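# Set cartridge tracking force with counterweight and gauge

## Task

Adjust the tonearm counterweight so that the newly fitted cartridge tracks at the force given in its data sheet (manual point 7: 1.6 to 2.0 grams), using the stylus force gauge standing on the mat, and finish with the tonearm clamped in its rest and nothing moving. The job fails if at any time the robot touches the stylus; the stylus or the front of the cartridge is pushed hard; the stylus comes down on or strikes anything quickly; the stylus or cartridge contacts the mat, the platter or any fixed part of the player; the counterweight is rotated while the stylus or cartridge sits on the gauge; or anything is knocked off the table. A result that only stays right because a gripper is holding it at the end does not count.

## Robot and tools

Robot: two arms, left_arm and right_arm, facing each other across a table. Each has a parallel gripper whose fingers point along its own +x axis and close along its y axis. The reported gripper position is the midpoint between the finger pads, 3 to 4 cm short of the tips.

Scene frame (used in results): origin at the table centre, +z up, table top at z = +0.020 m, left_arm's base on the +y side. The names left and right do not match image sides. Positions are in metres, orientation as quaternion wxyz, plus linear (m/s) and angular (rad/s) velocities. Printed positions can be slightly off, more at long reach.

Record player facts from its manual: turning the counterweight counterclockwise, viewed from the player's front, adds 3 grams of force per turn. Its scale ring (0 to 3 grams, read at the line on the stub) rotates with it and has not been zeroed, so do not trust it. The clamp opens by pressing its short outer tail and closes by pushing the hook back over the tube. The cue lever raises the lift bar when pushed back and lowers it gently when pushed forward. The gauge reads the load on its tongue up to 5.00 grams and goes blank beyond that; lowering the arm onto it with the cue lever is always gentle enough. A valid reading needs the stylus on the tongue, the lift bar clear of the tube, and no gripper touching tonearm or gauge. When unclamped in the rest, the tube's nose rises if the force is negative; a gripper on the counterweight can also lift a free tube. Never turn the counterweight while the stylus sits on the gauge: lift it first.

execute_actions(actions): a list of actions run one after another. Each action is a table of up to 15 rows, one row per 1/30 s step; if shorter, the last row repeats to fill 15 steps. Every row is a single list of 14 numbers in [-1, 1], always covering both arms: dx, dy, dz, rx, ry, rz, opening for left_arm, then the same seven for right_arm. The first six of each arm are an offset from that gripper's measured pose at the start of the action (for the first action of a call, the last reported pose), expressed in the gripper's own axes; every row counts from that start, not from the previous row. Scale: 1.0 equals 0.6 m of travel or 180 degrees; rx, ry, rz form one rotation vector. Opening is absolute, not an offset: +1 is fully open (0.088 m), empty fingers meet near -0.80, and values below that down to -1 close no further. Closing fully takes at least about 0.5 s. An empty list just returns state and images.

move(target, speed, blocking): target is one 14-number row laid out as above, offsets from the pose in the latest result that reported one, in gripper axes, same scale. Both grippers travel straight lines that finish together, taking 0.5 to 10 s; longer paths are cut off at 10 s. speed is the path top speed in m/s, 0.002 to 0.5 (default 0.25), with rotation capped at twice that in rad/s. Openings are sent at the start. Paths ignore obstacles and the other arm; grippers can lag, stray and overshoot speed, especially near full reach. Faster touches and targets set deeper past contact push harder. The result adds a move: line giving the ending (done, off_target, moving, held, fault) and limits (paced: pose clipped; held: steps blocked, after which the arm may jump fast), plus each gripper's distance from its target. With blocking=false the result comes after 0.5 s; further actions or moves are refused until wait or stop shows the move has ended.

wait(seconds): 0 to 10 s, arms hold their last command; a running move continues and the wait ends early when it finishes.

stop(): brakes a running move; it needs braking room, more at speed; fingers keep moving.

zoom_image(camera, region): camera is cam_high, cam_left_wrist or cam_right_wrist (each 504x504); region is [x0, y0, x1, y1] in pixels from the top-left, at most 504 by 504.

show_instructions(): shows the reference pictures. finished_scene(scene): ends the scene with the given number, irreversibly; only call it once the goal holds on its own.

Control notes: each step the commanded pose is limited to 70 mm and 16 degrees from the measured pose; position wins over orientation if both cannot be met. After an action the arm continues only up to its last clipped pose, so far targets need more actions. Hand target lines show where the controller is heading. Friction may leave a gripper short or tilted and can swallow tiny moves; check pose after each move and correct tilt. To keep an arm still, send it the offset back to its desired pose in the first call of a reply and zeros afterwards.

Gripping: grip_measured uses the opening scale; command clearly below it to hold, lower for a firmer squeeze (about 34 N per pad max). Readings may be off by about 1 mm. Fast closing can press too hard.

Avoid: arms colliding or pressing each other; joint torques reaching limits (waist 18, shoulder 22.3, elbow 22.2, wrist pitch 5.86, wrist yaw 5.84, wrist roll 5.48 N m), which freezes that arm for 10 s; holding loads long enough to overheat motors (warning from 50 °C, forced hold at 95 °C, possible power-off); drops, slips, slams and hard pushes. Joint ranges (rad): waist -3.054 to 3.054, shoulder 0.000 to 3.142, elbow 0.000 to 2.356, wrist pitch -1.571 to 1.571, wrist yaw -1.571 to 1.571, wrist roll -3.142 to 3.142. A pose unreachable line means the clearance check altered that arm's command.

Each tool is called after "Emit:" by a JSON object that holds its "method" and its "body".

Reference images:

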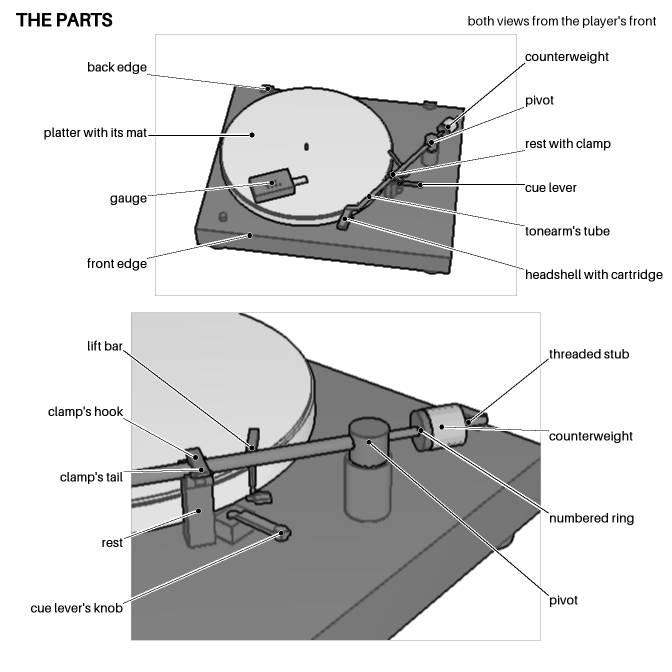

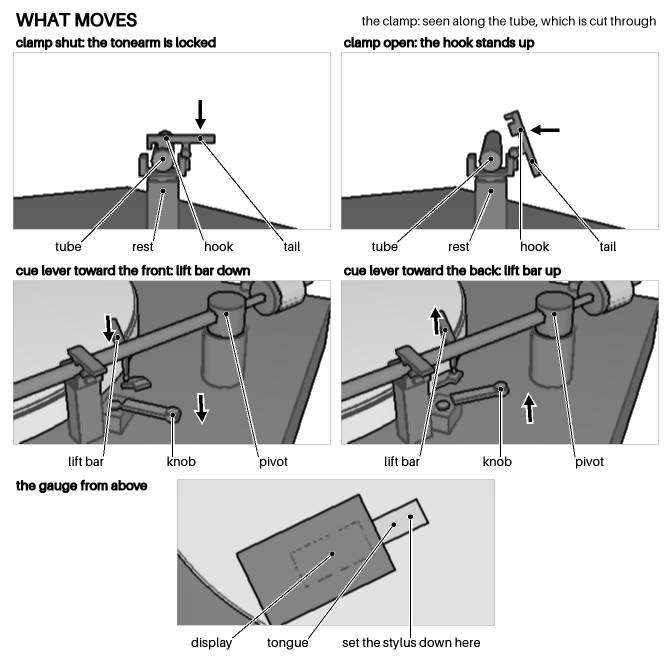

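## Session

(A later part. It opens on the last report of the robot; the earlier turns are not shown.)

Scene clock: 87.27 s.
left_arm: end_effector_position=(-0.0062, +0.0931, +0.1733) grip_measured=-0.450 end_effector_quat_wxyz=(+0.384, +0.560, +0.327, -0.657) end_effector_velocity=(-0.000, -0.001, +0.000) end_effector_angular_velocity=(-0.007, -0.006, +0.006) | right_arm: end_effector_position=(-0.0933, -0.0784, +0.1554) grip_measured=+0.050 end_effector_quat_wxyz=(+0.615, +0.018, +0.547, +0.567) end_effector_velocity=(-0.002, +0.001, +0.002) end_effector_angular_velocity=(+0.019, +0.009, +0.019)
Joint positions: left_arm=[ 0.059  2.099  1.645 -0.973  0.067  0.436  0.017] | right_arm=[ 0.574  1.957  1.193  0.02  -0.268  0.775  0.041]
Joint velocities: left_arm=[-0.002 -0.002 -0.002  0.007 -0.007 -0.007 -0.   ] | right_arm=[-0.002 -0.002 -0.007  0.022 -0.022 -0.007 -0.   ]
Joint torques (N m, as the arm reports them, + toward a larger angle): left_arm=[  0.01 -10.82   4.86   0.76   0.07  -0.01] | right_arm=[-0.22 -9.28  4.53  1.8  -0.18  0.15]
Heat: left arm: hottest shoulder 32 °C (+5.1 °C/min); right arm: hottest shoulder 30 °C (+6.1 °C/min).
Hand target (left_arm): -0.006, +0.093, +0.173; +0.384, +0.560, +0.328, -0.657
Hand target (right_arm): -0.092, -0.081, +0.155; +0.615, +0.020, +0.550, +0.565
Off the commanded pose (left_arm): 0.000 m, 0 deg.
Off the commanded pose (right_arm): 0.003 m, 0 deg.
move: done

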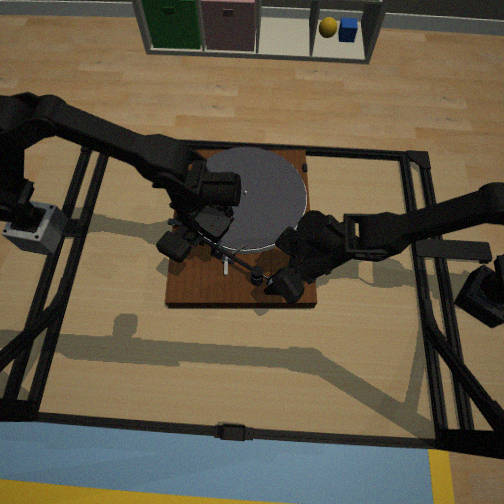

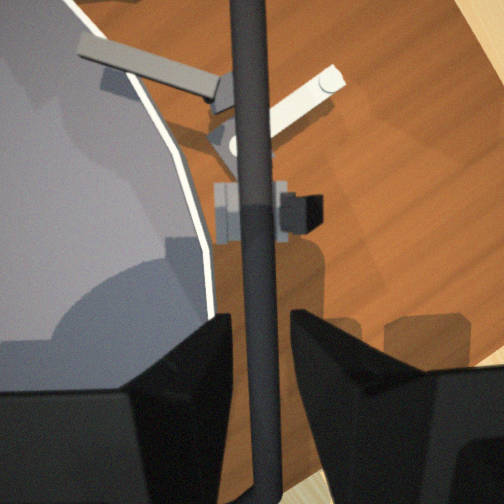

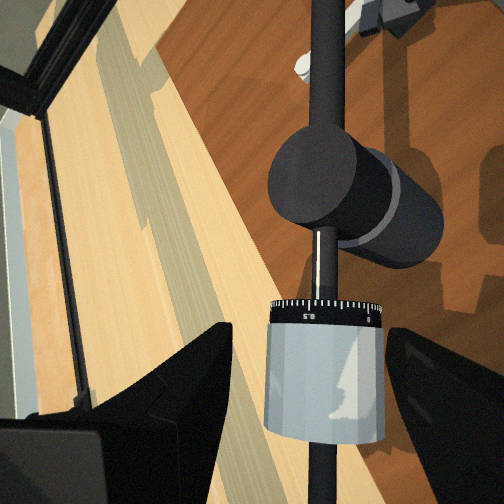

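Emit:
{"method": "move", "body": {"target": [0,0,0,0,0,0,-0.7,0.010,0.024,-0.007,-0.206,0,-0.343,-0.38], "speed": 0.5}}

Emit:
{"method": "move", "body": {"target": [0,0,0,0,0,0,-0.45,0.018,-0.020,-0.011,0.21,0,0.343,0.05], "speed": 0.5}}

Scene clock: 89.90 s.
left_arm: end_effector_position=(-0.0067, +0.0934, +0.1732) grip_measured=-0.618 end_effector_quat_wxyz=(+0.383, +0.561, +0.328, -0.657) end_effector_velocity=(+0.003, +0.005, -0.001) end_effector_angular_velocity=(+0.021, -0.022, +0.008) | right_arm: end_effector_position=(-0.1056, -0.0738, +0.1594) grip_measured=-0.278 end_effector_quat_wxyz=(+0.787, -0.448, +0.284, +0.314) end_effector_velocity=(-0.002, -0.000, +0.000) end_effector_angular_velocity=(-0.004, +0.008, -0.013)
Joint positions: left_arm=[ 0.058  2.099  1.645 -0.974  0.067  0.436  0.009] | right_arm=[ 0.885  2.465  2.185 -1.219  0.751  0.586  0.025]
Joint velocities: left_arm=[-0.002 -0.002 -0.002 -0.022 -0.022 -0.007 -0.   ] | right_arm=[ 0.002  0.017  0.037 -0.037 -0.007  0.022  0.   ]
Joint torques (N m, as the arm reports them, + toward a larger angle): left_arm=[  0.11 -10.8    4.82   0.88   0.07  -0.01] | right_arm=[ 0.29 -9.71  7.71  0.37  0.7  -0.09]
Heat: left arm: hottest shoulder 32 °C (+4.0 °C/min); right arm: hottest shoulder 30 °C (+6.0 °C/min).
Hand target (left_arm): -0.006, +0.093, +0.173; +0.384, +0.560, +0.328, -0.657
Hand target (right_arm): -0.107, -0.071, +0.160; +0.789, -0.448, +0.279, +0.315
Off the commanded pose (left_arm): 0.001 m, 0 deg.
Off the commanded pose (right_arm): 0.003 m, 1 deg.
move: done

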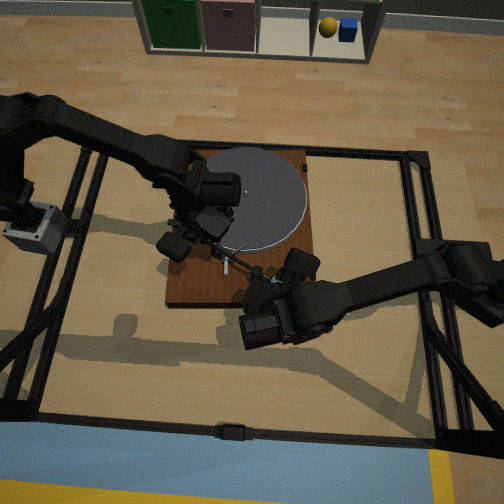

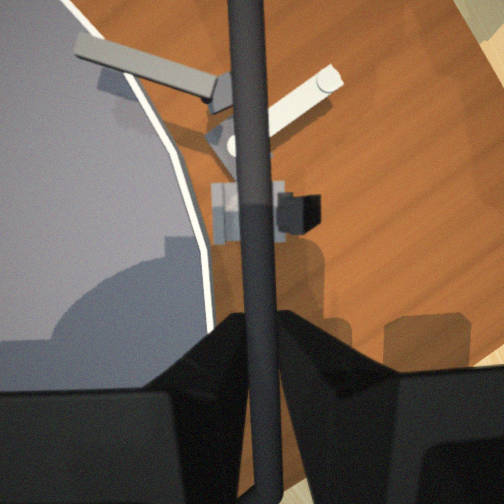

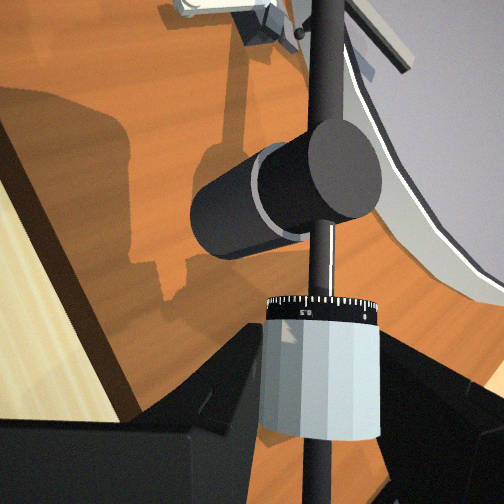

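Scene clock: 91.80 s.
left_arm: end_effector_position=(-0.0067, +0.0934, +0.1732) grip_measured=-0.450 end_effector_quat_wxyz=(+0.383, +0.561, +0.328, -0.657) end_effector_velocity=(+0.000, +0.001, +0.002) end_effector_angular_velocity=(+0.004, +0.008, +0.009) | right_arm: end_effector_position=(-0.0923, -0.0795, +0.1542) grip_measured=+0.050 end_effector_quat_wxyz=(+0.616, +0.022, +0.550, +0.564) end_effector_velocity=(-0.002, -0.005, -0.002) end_effector_angular_velocity=(-0.017, +0.031, -0.001)
Joint positions: left_arm=[ 0.058  2.099  1.645 -0.974  0.067  0.436  0.017] | right_arm=[ 0.572  1.955  1.183  0.03  -0.268  0.785  0.041]
Joint velocities: left_arm=[ 0.002 -0.002  0.002 -0.007  0.007 -0.007  0.   ] | right_arm=[-0.002 -0.007 -0.012 -0.007 -0.022  0.022 -0.   ]
Joint torques (N m, as the arm reports them, + toward a larger angle): left_arm=[ -0.03 -10.81   4.85   0.79   0.07  -0.01] | right_arm=[-0.43 -9.32  4.55  1.84 -0.15  0.19]
Heat: left arm: hottest shoulder 33 °C (+5.0 °C/min); right arm: hottest shoulder 30 °C (+6.0 °C/min).
Hand target (left_arm): -0.007, +0.093, +0.173; +0.383, +0.561, +0.328, -0.657
Hand target (right_arm): -0.091, -0.083, +0.154; +0.615, +0.025, +0.552, +0.562
Off the commanded pose (left_arm): 0.000 m, 0 deg.
Off the commanded pose (right_arm): 0.003 m, 0 deg.
move: done

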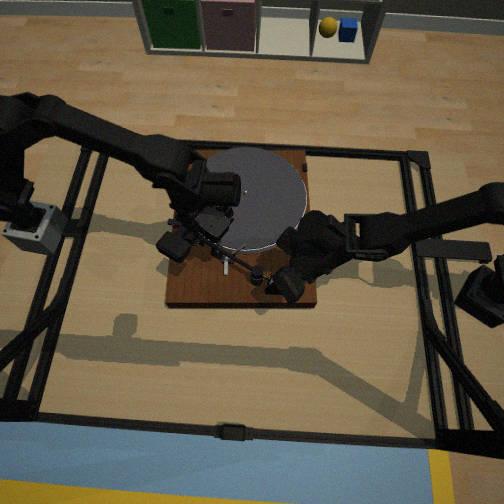

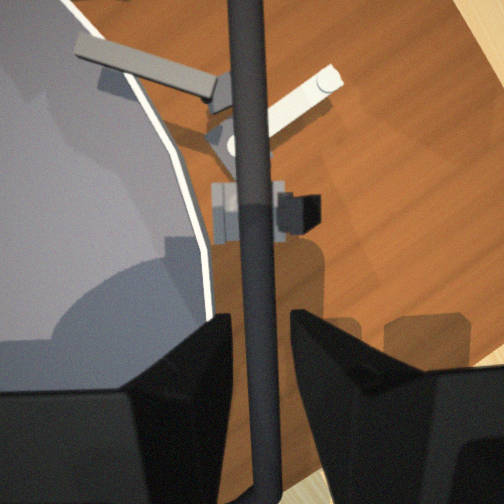

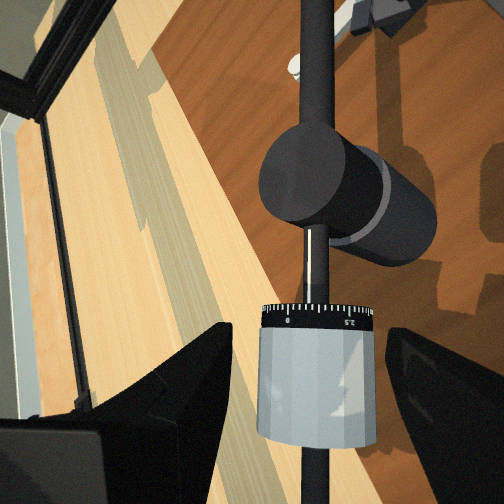

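Ring ≈0.15, still down. Again.

Emit:
{"method": "move", "body": {"target": [0,0,0,0,0,0,-0.7,0.010,0.026,-0.007,-0.206,0,-0.343,-0.38], "speed": 0.5}}

Emit:
{"method": "move", "body": {"target": [0,0,0,0,0,0,-0.45,0.015,-0.020,-0.012,0.206,0,0.343,0.05], "speed": 0.5}}

Scene clock: 94.33 s.
left_arm: end_effector_position=(-0.0068, +0.0933, +0.1732) grip_measured=-0.618 end_effector_quat_wxyz=(+0.384, +0.561, +0.327, -0.657) end_effector_velocity=(+0.000, +0.002, +0.000) end_effector_angular_velocity=(+0.008, -0.005, +0.020) | right_arm: end_effector_position=(-0.1058, -0.0739, +0.1596) grip_measured=-0.279 end_effector_quat_wxyz=(+0.788, -0.445, +0.289, +0.313) end_effector_velocity=(-0.001, -0.003, +0.000) end_effector_angular_velocity=(-0.028, +0.000, -0.002)
Joint positions: left_arm=[ 0.058  2.099  1.645 -0.974  0.067  0.436  0.009] | right_arm=[ 0.884  2.467  2.193 -1.226  0.744  0.595  0.025]
Joint velocities: left_arm=[-0.002 -0.002 -0.002 -0.007 -0.007 -0.022 -0.   ] | right_arm=[ 0.002  0.017  0.037 -0.051 -0.007  0.007 -0.001]
Joint torques (N m, as the arm reports them, + toward a larger angle): left_arm=[  0.02 -10.82   4.88   0.77   0.08  -0.01] | right_arm=[ 0.22 -9.88  7.28  0.23  0.76 -0.03]
Heat: left arm: hottest shoulder 33 °C (+4.1 °C/min); right arm: hottest shoulder 30 °C (+6.1 °C/min).
Hand target (left_arm): -0.007, +0.093, +0.173; +0.383, +0.561, +0.328, -0.657
Hand target (right_arm): -0.107, -0.071, +0.160; +0.789, -0.446, +0.284, +0.313
Off the commanded pose (left_arm): 0.000 m, 0 deg.
Off the commanded pose (right_arm): 0.002 m, 1 deg.
move: done

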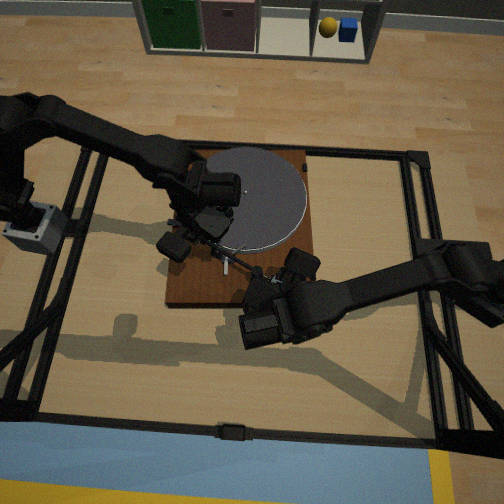

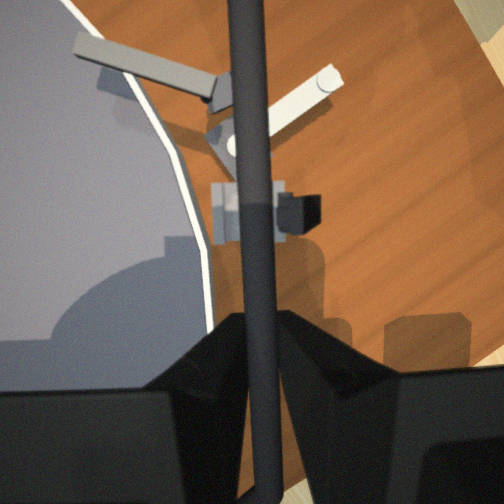

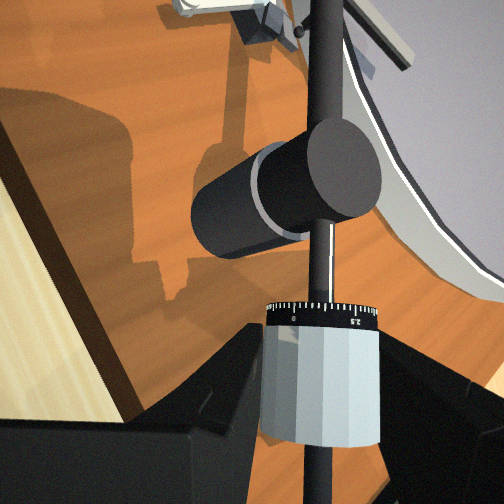

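Scene clock: 96.23 s.
left_arm: end_effector_position=(-0.0068, +0.0933, +0.1732) grip_measured=-0.450 end_effector_quat_wxyz=(+0.384, +0.561, +0.327, -0.657) end_effector_velocity=(-0.002, +0.002, +0.000) end_effector_angular_velocity=(+0.008, -0.005, +0.015) | right_arm: end_effector_position=(-0.0939, -0.0807, +0.1552) grip_measured=+0.050 end_effector_quat_wxyz=(+0.614, +0.022, +0.550, +0.565) end_effector_velocity=(+0.000, -0.003, -0.003) end_effector_angular_velocity=(-0.014, +0.011, -0.002)
Joint positions: left_arm=[ 0.058  2.099  1.645 -0.974  0.067  0.436  0.017] | right_arm=[ 0.575  1.95   1.179  0.028 -0.27   0.787  0.041]
Joint velocities: left_arm=[-0.007 -0.002 -0.002 -0.007 -0.007 -0.022 -0.   ] | right_arm=[-0.002 -0.002 -0.007 -0.007 -0.007  0.007 -0.   ]
Joint torques (N m, as the arm reports them, + toward a larger angle): left_arm=[  0.   -10.83   4.86   0.78   0.08  -0.01] | right_arm=[-0.51 -9.37  4.58  1.85 -0.18  0.21]
Heat: left arm: hottest shoulder 33 °C (+4.1 °C/min); right arm: hottest shoulder 31 °C (+7.1 °C/min).
Hand target (left_arm): -0.007, +0.093, +0.173; +0.384, +0.561, +0.327, -0.657
Hand target (right_arm): -0.093, -0.084, +0.155; +0.614, +0.025, +0.553, +0.563
Off the commanded pose (left_arm): 0.000 m, 0 deg.
Off the commanded pose (right_arm): 0.003 m, 0 deg.
move: done

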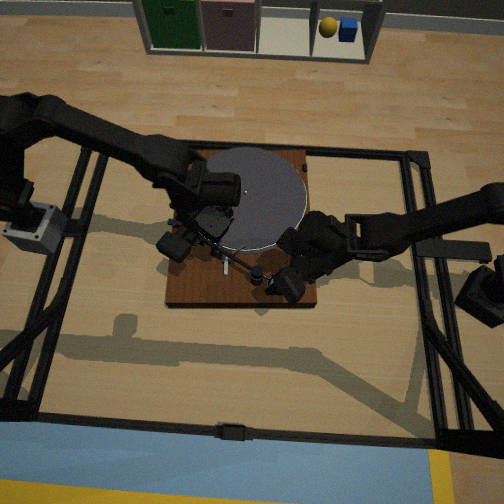

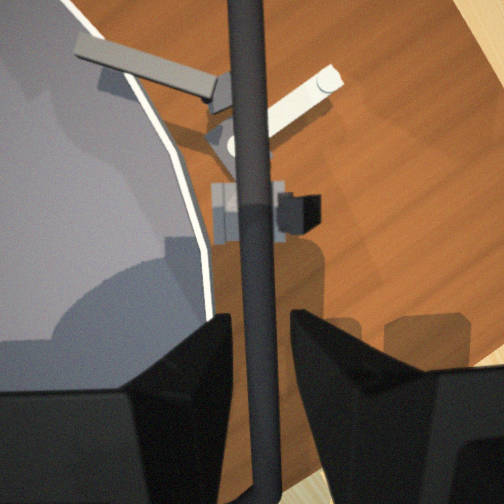

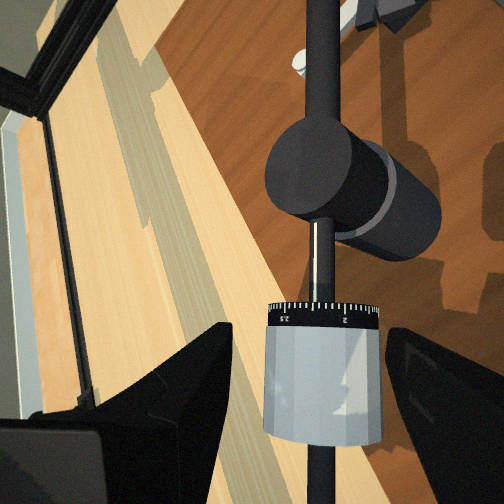

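Ring ≈2.55, still down.

Emit:
{"method": "move", "body": {"target": [0,0,0,0,0,0,-0.7,0.010,0.025,-0.008,-0.206,0,-0.343,-0.38], "speed": 0.5}}

Emit:
{"method": "move", "body": {"target": [0,0,0,0,0,0,-0.45,0.016,-0.020,-0.013,0.206,-0.005,0.343,0.05], "speed": 0.5}}

Scene clock: 98.80 s.
left_arm: end_effector_position=(-0.0067, +0.0934, +0.1732) grip_measured=-0.618 end_effector_quat_wxyz=(+0.383, +0.561, +0.328, -0.657) end_effector_velocity=(+0.000, +0.003, -0.001) end_effector_angular_velocity=(+0.011, -0.009, -0.009) | right_arm: end_effector_position=(-0.1068, -0.0756, +0.1598) grip_measured=-0.280 end_effector_quat_wxyz=(+0.787, -0.445, +0.289, +0.314) end_effector_velocity=(+0.001, -0.001, -0.001) end_effector_angular_velocity=(-0.018, +0.003, -0.007)
Joint positions: left_arm=[ 0.058  2.099  1.645 -0.974  0.067  0.436  0.009] | right_arm=[ 0.886  2.458  2.178 -1.222  0.743  0.597  0.025]
Joint velocities: left_arm=[-0.002 -0.002 -0.007 -0.007 -0.007  0.007 -0.   ] | right_arm=[-0.002  0.017  0.032 -0.037 -0.007  0.007  0.   ]
Joint torques (N m, as the arm reports them, + toward a larger angle): left_arm=[ -0.01 -10.81   4.83   0.8    0.07  -0.01] | right_arm=[ 0.3  -9.7   7.65  0.26  0.71 -0.12]
Heat: left arm: hottest shoulder 33 °C (+3.0 °C/min); right arm: hottest shoulder 31 °C (+7.0 °C/min).
Hand target (left_arm): -0.007, +0.093, +0.173; +0.383, +0.561, +0.328, -0.657
Hand target (right_arm): -0.108, -0.073, +0.160; +0.788, -0.446, +0.285, +0.314
Off the commanded pose (left_arm): 0.000 m, 0 deg.
Off the commanded pose (right_arm): 0.003 m, 0 deg.
move: done

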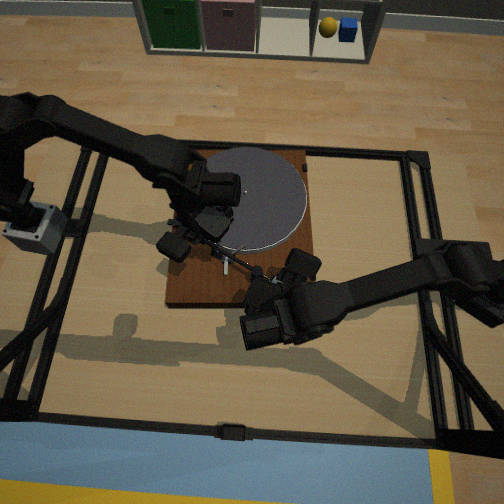

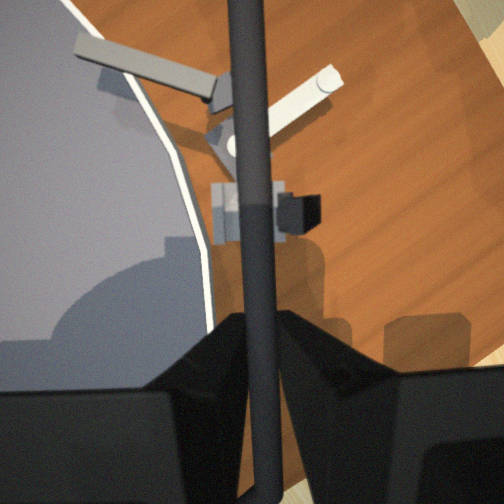

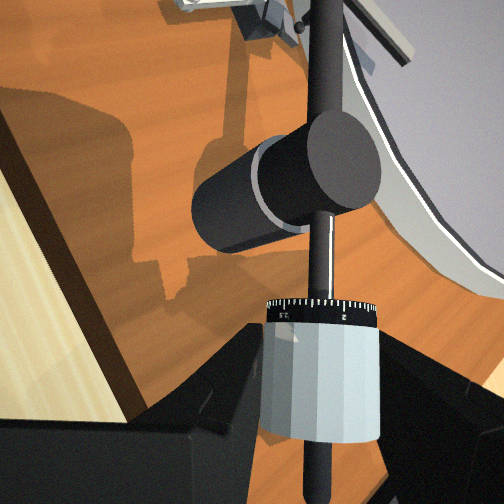

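Scene clock: 100.70 s.
left_arm: end_effector_position=(-0.0067, +0.0934, +0.1732) grip_measured=-0.450 end_effector_quat_wxyz=(+0.383, +0.561, +0.328, -0.657) end_effector_velocity=(+0.000, +0.002, +0.000) end_effector_angular_velocity=(+0.008, -0.005, +0.020) | right_arm: end_effector_position=(-0.0947, -0.0828, +0.1548) grip_measured=+0.050 end_effector_quat_wxyz=(+0.616, +0.024, +0.545, +0.569) end_effector_velocity=(+0.000, -0.001, +0.000) end_effector_angular_velocity=(-0.002, +0.031, -0.005)
Joint positions: left_arm=[ 0.058  2.099  1.645 -0.974  0.067  0.436  0.017] | right_arm=[ 0.578  1.941  1.157  0.055 -0.263  0.785  0.041]
Joint velocities: left_arm=[-0.002 -0.002 -0.002 -0.007 -0.007 -0.022  0.   ] | right_arm=[-0.007 -0.002 -0.007  0.007 -0.022  0.022 -0.   ]
Joint torques (N m, as the arm reports them, + toward a larger angle): left_arm=[ -0.02 -10.84   4.86   0.78   0.07  -0.01] | right_arm=[-0.52 -9.27  4.57  1.81 -0.13  0.16]
Heat: left arm: hottest shoulder 33 °C (+3.0 °C/min); right arm: hottest shoulder 31 °C (+7.1 °C/min).
Hand target (left_arm): -0.007, +0.093, +0.173; +0.383, +0.561, +0.328, -0.657
Hand target (right_arm): -0.094, -0.086, +0.155; +0.615, +0.027, +0.548, +0.566
Off the commanded pose (left_arm): 0.000 m, 0 deg.
Off the commanded pose (right_arm): 0.003 m, 0 deg.
move: done

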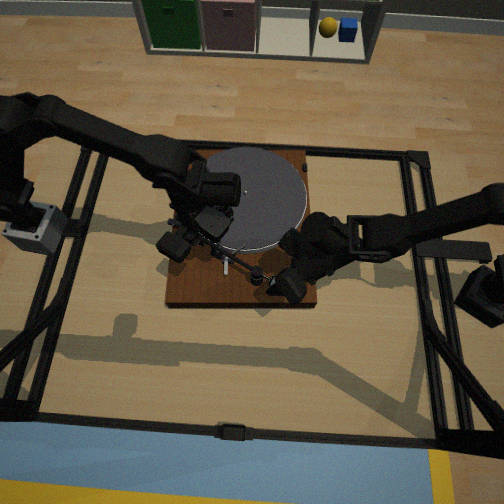

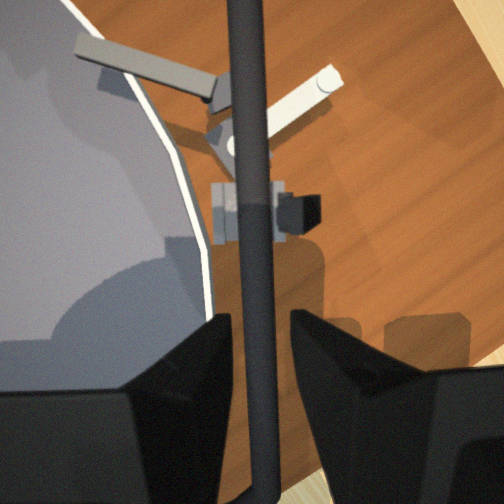

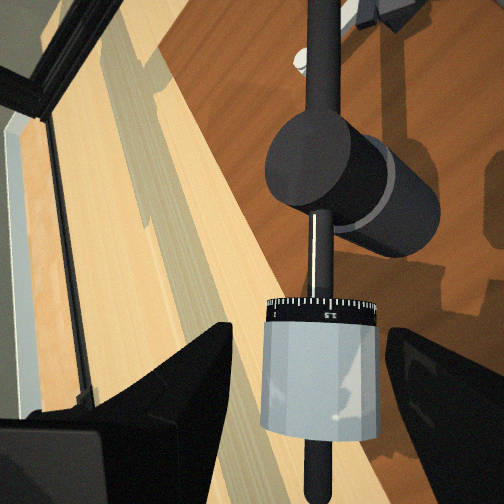

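Emit:
{"method": "move", "body": {"target": [0,0,0,0,0,0,-0.7,0.002,0.016,-0.002,-0.103,0,-0.1715,-0.38], "speed": 0.5}}

Emit:
{"method": "execute_actions", "body": {"actions": [[[0,0,0,0,0,0,-0.45,0,0,0,0,0,0,-0.1]]]}}

Emit:
{"method": "wait", "body": {"seconds": 1.5}}

Scene clock: 102.73 s.
left_arm: end_effector_position=(-0.0067, +0.0934, +0.1732) grip_measured=-0.618 end_effector_quat_wxyz=(+0.384, +0.561, +0.328, -0.657) end_effector_velocity=(+0.000, +0.000, -0.001) end_effector_angular_velocity=(-0.001, -0.004, +0.020) | right_arm: end_effector_position=(-0.1011, -0.0803, +0.1601) grip_measured=-0.280 end_effector_quat_wxyz=(+0.740, -0.214, +0.437, +0.464) end_effector_velocity=(+0.000, -0.001, +0.001) end_effector_angular_velocity=(-0.014, +0.001, +0.007)
Joint positions: left_arm=[ 0.058  2.099  1.645 -0.974  0.067  0.436  0.009] | right_arm=[ 0.749  2.07   1.563 -0.558  0.259  0.601  0.025]
Joint velocities: left_arm=[-0.002 -0.002 -0.007  0.007 -0.007 -0.022 -0.   ] | right_arm=[-0.002  0.002  0.012 -0.022 -0.007 -0.007  0.   ]
Joint torques (N m, as the arm reports them, + toward a larger angle): left_arm=[  0.06 -10.8    4.82   0.79   0.08  -0.01] | right_arm=[ 0.31 -8.54  7.72  0.62  0.3  -0.25]
Heat: left arm: hottest shoulder 34 °C (+4.0 °C/min); right arm: hottest shoulder 31 °C (+6.0 °C/min).
Hand target (left_arm): -0.007, +0.093, +0.173; +0.383, +0.561, +0.328, -0.657
Hand target (right_arm): -0.102, -0.079, +0.160; +0.740, -0.219, +0.434, +0.465
Off the commanded pose (left_arm): 0.000 m, 0 deg.
Off the commanded pose (right_arm): 0.002 m, 1 deg.
move: done

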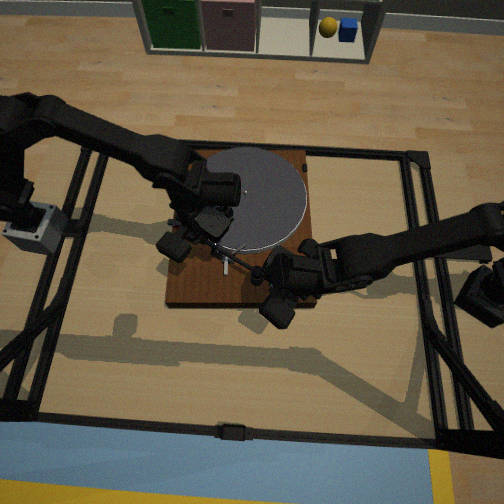

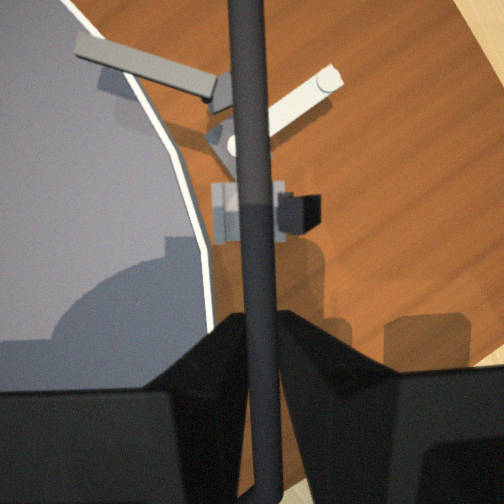

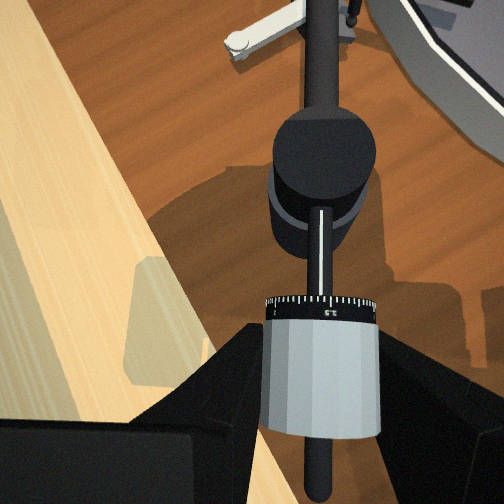

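Scene clock: 103.23 s.
left_arm: end_effector_position=(-0.0067, +0.0934, +0.1732) grip_measured=-0.452 end_effector_quat_wxyz=(+0.384, +0.561, +0.328, -0.657) end_effector_velocity=(-0.004, +0.005, +0.002) end_effector_angular_velocity=(+0.018, +0.007, -0.001) | right_arm: end_effector_position=(-0.1011, -0.0805, +0.1601) grip_measured=-0.102 end_effector_quat_wxyz=(+0.740, -0.215, +0.437, +0.464) end_effector_velocity=(+0.000, -0.002, -0.001) end_effector_angular_velocity=(-0.007, +0.009, -0.005)
Joint positions: left_arm=[ 0.058  2.099  1.645 -0.974  0.067  0.436  0.017] | right_arm=[ 0.749  2.07   1.564 -0.559  0.26   0.601  0.034]
Joint velocities: left_arm=[-0.007 -0.007 -0.002 -0.022  0.007 -0.007  0.001] | right_arm=[-0.002 -0.002 -0.002 -0.007 -0.007  0.007  0.001]
Joint torques (N m, as the arm reports them, + toward a larger angle): left_arm=[  0.01 -10.8    4.83   0.79   0.07  -0.01] | right_arm=[-0.03 -9.32  6.26  1.33  0.17 -0.02]
Heat: left arm: hottest shoulder 34 °C (+4.1 °C/min); right arm: hottest shoulder 31 °C (+6.1 °C/min).
Hand target (left_arm): -0.007, +0.093, +0.173; +0.384, +0.561, +0.328, -0.657
Hand target (right_arm): -0.101, -0.080, +0.160; +0.740, -0.214, +0.437, +0.464
Off the commanded pose (left_arm): 0.000 m, 0 deg.
Off the commanded pose (right_arm): 0.000 m, 0 deg.

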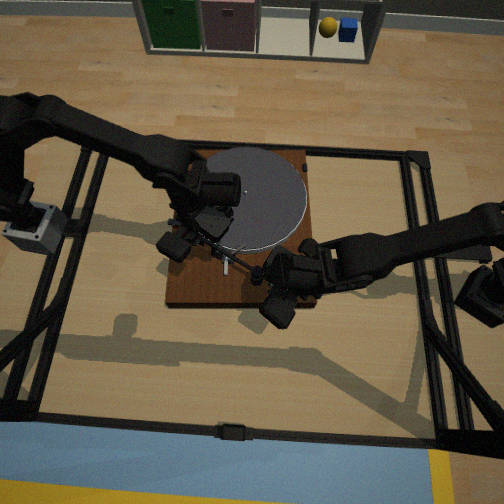

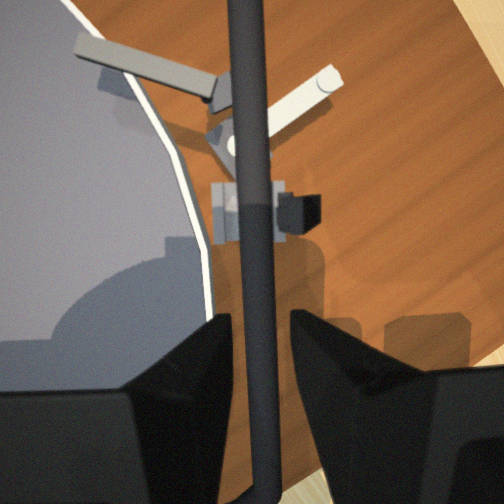

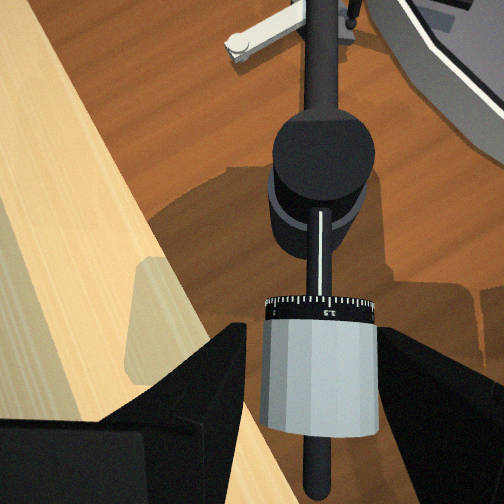

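Scene clock: 104.73 s.
left_arm: end_effector_position=(-0.0067, +0.0934, +0.1732) grip_measured=-0.450 end_effector_quat_wxyz=(+0.384, +0.561, +0.328, -0.657) end_effector_velocity=(-0.000, -0.001, +0.002) end_effector_angular_velocity=(-0.013, -0.007, -0.009) | right_arm: end_effector_position=(-0.1011, -0.0805, +0.1601) grip_measured=-0.100 end_effector_quat_wxyz=(+0.740, -0.215, +0.437, +0.464) end_effector_velocity=(+0.000, -0.002, -0.001) end_effector_angular_velocity=(-0.007, +0.009, -0.005)
Joint positions: left_arm=[ 0.058  2.099  1.645 -0.974  0.067  0.436  0.017] | right_arm=[ 0.749  2.07   1.564 -0.559  0.26   0.601  0.034]
Joint velocities: left_arm=[-0.002 -0.007 -0.002  0.007 -0.007  0.007 -0.   ] | right_arm=[-0.002 -0.002 -0.002 -0.007 -0.007  0.007 -0.   ]
Joint torques (N m, as the arm reports them, + toward a larger angle): left_arm=[  0.04 -10.79   4.83   0.78   0.07  -0.02] | right_arm=[-0.02 -9.27  6.31  1.32  0.17 -0.03]
Heat: left arm: hottest shoulder 34 °C (+4.0 °C/min); right arm: hottest shoulder 31 °C (+6.0 °C/min).
Hand target (left_arm): -0.007, +0.093, +0.173; +0.384, +0.561, +0.327, -0.657
Hand target (right_arm): -0.101, -0.080, +0.160; +0.740, -0.214, +0.437, +0.464
Off the commanded pose (left_arm): 0.000 m, 0 deg.
Off the commanded pose (right_arm): 0.000 m, 0 deg.
wait: 1.50 s; at rest by 0.17 s

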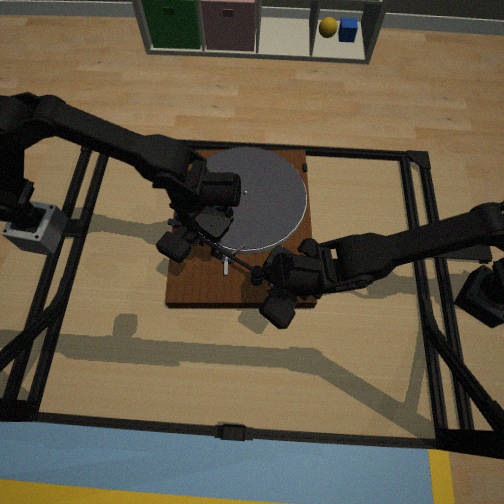

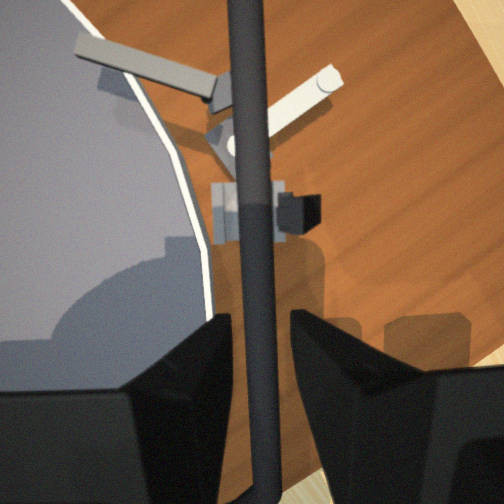

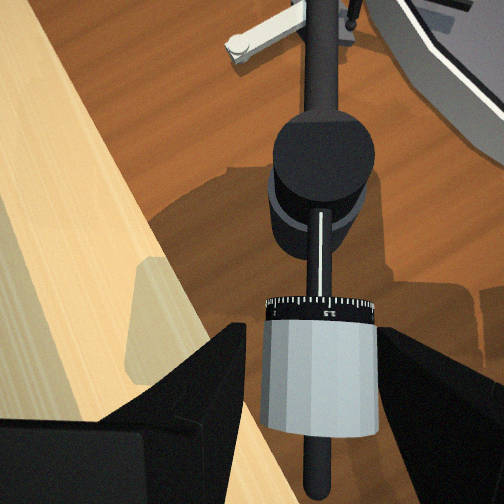

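Ring 1.58, still down.

Emit:
{"method": "move", "body": {"target": [0,0,0,0,0,0,-0.7,0.0,0.017,0.001,-0.103,0,-0.1715,-0.38], "speed": 0.5}}

Emit:
{"method": "execute_actions", "body": {"actions": [[[0,0,0,0,0,0,-0.45,0,0,0,0,0,0,0.05]]]}}

Emit:
{"method": "wait", "body": {"seconds": 1}}

Scene clock: 106.67 s.
left_arm: end_effector_position=(-0.0066, +0.0933, +0.1732) grip_measured=-0.618 end_effector_quat_wxyz=(+0.384, +0.561, +0.327, -0.657) end_effector_velocity=(-0.000, -0.001, -0.002) end_effector_angular_velocity=(-0.001, -0.004, +0.020) | right_arm: end_effector_position=(-0.1085, -0.0771, +0.1611) grip_measured=-0.279 end_effector_quat_wxyz=(+0.790, -0.439, +0.289, +0.316) end_effector_velocity=(-0.002, -0.001, -0.001) end_effector_angular_velocity=(-0.028, -0.001, +0.008)
Joint positions: left_arm=[ 0.058  2.099  1.645 -0.974  0.067  0.436  0.009] | right_arm=[ 0.891  2.442  2.154 -1.205  0.742  0.604  0.025]
Joint velocities: left_arm=[-0.002  0.002 -0.002  0.007 -0.007 -0.022 -0.   ] | right_arm=[ 0.002  0.017  0.032 -0.037 -0.007 -0.007  0.   ]
Joint torques (N m, as the arm reports them, + toward a larger angle): left_arm=[  0.02 -10.82   4.84   0.77   0.08  -0.02] | right_arm=[ 0.31 -9.81  7.6   0.14  0.81  0.15]
Heat: left arm: hottest shoulder 34 °C (+4.0 °C/min); right arm: hottest shoulder 31 °C (+5.0 °C/min).
Hand target (left_arm): -0.007, +0.093, +0.173; +0.384, +0.561, +0.327, -0.657
Hand target (right_arm): -0.110, -0.075, +0.162; +0.793, -0.438, +0.285, +0.315
Off the commanded pose (left_arm): 0.000 m, 0 deg.
Off the commanded pose (right_arm): 0.002 m, 1 deg.
move: done

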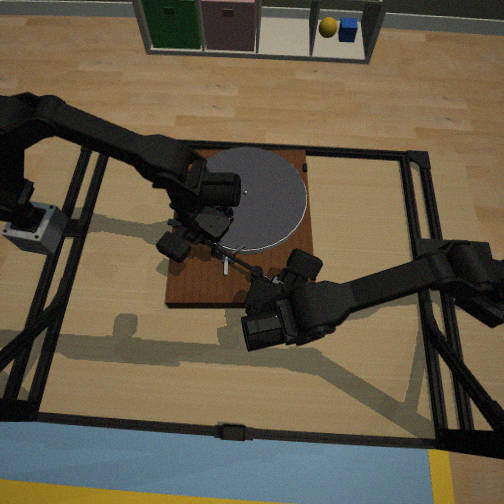

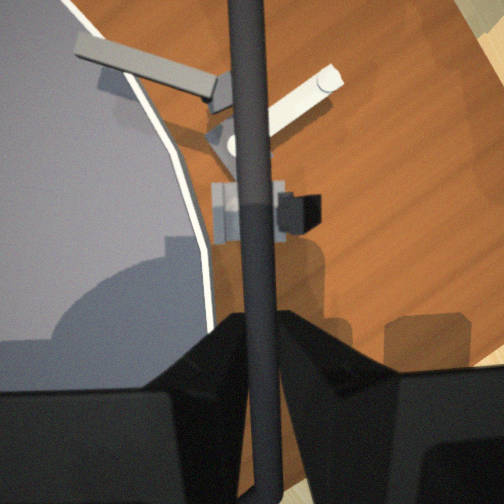

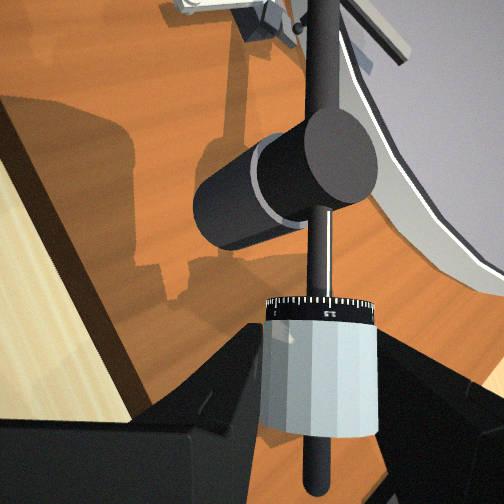

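Scene clock: 107.17 s.
left_arm: end_effector_position=(-0.0066, +0.0933, +0.1732) grip_measured=-0.452 end_effector_quat_wxyz=(+0.384, +0.561, +0.327, -0.657) end_effector_velocity=(+0.002, +0.002, +0.000) end_effector_angular_velocity=(+0.007, -0.007, +0.011) | right_arm: end_effector_position=(-0.1082, -0.0770, +0.1614) grip_measured=+0.046 end_effector_quat_wxyz=(+0.790, -0.439, +0.288, +0.315) end_effector_velocity=(+0.002, -0.002, -0.002) end_effector_angular_velocity=(-0.027, +0.014, +0.010)
Joint positions: left_arm=[ 0.058  2.099  1.645 -0.974  0.067  0.436  0.017] | right_arm=[ 0.891  2.442  2.154 -1.206  0.745  0.605  0.041]
Joint velocities: left_arm=[ 0.002 -0.002 -0.002 -0.007 -0.007 -0.007  0.001] | right_arm=[-0.007 -0.002 -0.002 -0.007 -0.022 -0.022  0.001]
Joint torques (N m, as the arm reports them, + toward a larger angle): left_arm=[  0.01 -10.81   4.83   0.78   0.07  -0.01] | right_arm=[ -0.02 -10.73   5.8    0.44   0.39   0.01]
Heat: left arm: hottest shoulder 34 °C (+4.1 °C/min); right arm: hottest shoulder 31 °C (+5.1 °C/min).
Hand target (left_arm): -0.007, +0.093, +0.173; +0.384, +0.561, +0.327, -0.657
Hand target (right_arm): -0.109, -0.077, +0.161; +0.790, -0.439, +0.289, +0.316
Off the commanded pose (left_arm): 0.000 m, 0 deg.
Off the commanded pose (right_arm): 0.000 m, 0 deg.

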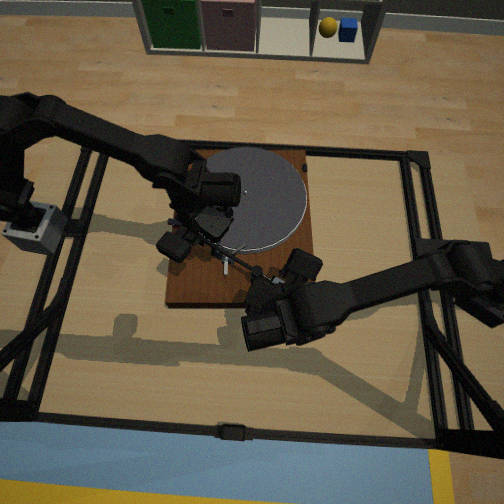

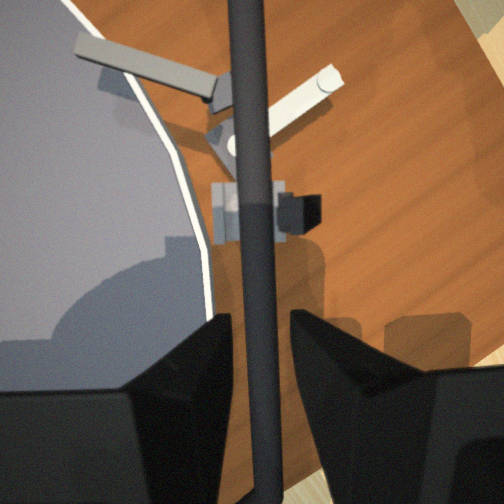

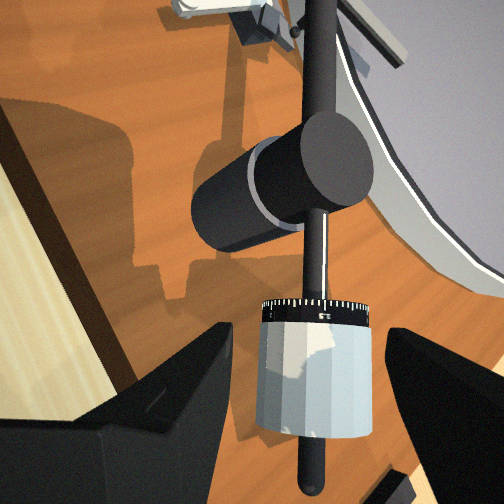

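Scene clock: 108.17 s.
left_arm: end_effector_position=(-0.0066, +0.0933, +0.1732) grip_measured=-0.450 end_effector_quat_wxyz=(+0.384, +0.561, +0.327, -0.657) end_effector_velocity=(-0.004, +0.006, -0.000) end_effector_angular_velocity=(+0.023, +0.007, -0.001) | right_arm: end_effector_position=(-0.1082, -0.0770, +0.1614) grip_measured=+0.050 end_effector_quat_wxyz=(+0.790, -0.439, +0.288, +0.315) end_effector_velocity=(+0.001, -0.002, -0.000) end_effector_angular_velocity=(-0.023, -0.000, +0.014)
Joint positions: left_arm=[ 0.058  2.099  1.645 -0.974  0.067  0.436  0.017] | right_arm=[ 0.891  2.442  2.154 -1.206  0.745  0.605  0.041]
Joint velocities: left_arm=[-0.007 -0.002 -0.002 -0.022  0.007 -0.007 -0.   ] | right_arm=[-0.002 -0.002 -0.002 -0.007 -0.007 -0.022 -0.   ]
Joint torques (N m, as the arm reports them, + toward a larger angle): left_arm=[  0.02 -10.81   4.83   0.78   0.07  -0.02] | right_arm=[ -0.03 -10.8    5.74   0.44   0.39   0.01]
Heat: left arm: hottest shoulder 34 °C (+4.1 °C/min); right arm: hottest shoulder 31 °C (+5.1 °C/min).
Hand target (left_arm): -0.007, +0.093, +0.173; +0.384, +0.561, +0.327, -0.657
Hand target (right_arm): -0.109, -0.077, +0.161; +0.790, -0.439, +0.289, +0.316
Off the commanded pose (left_arm): 0.000 m, 0 deg.
Off the commanded pose (right_arm): 0.000 m, 0 deg.
wait: 1.00 s; at rest by 0.17 s

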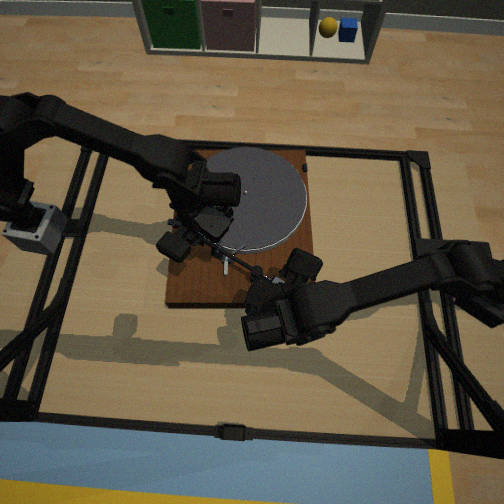

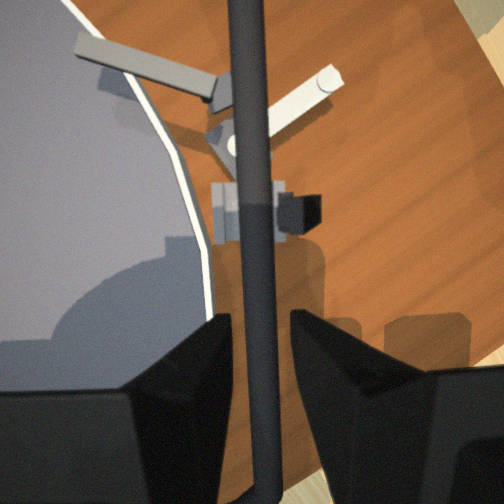

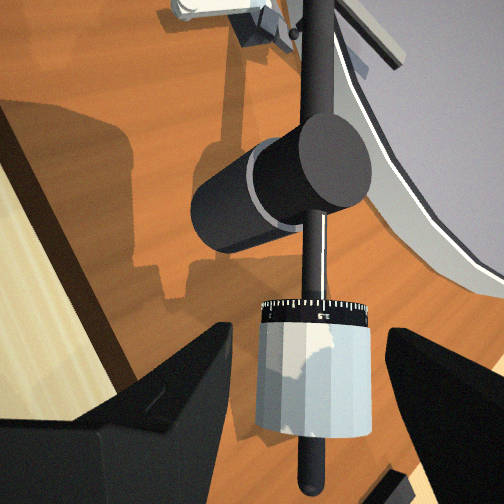

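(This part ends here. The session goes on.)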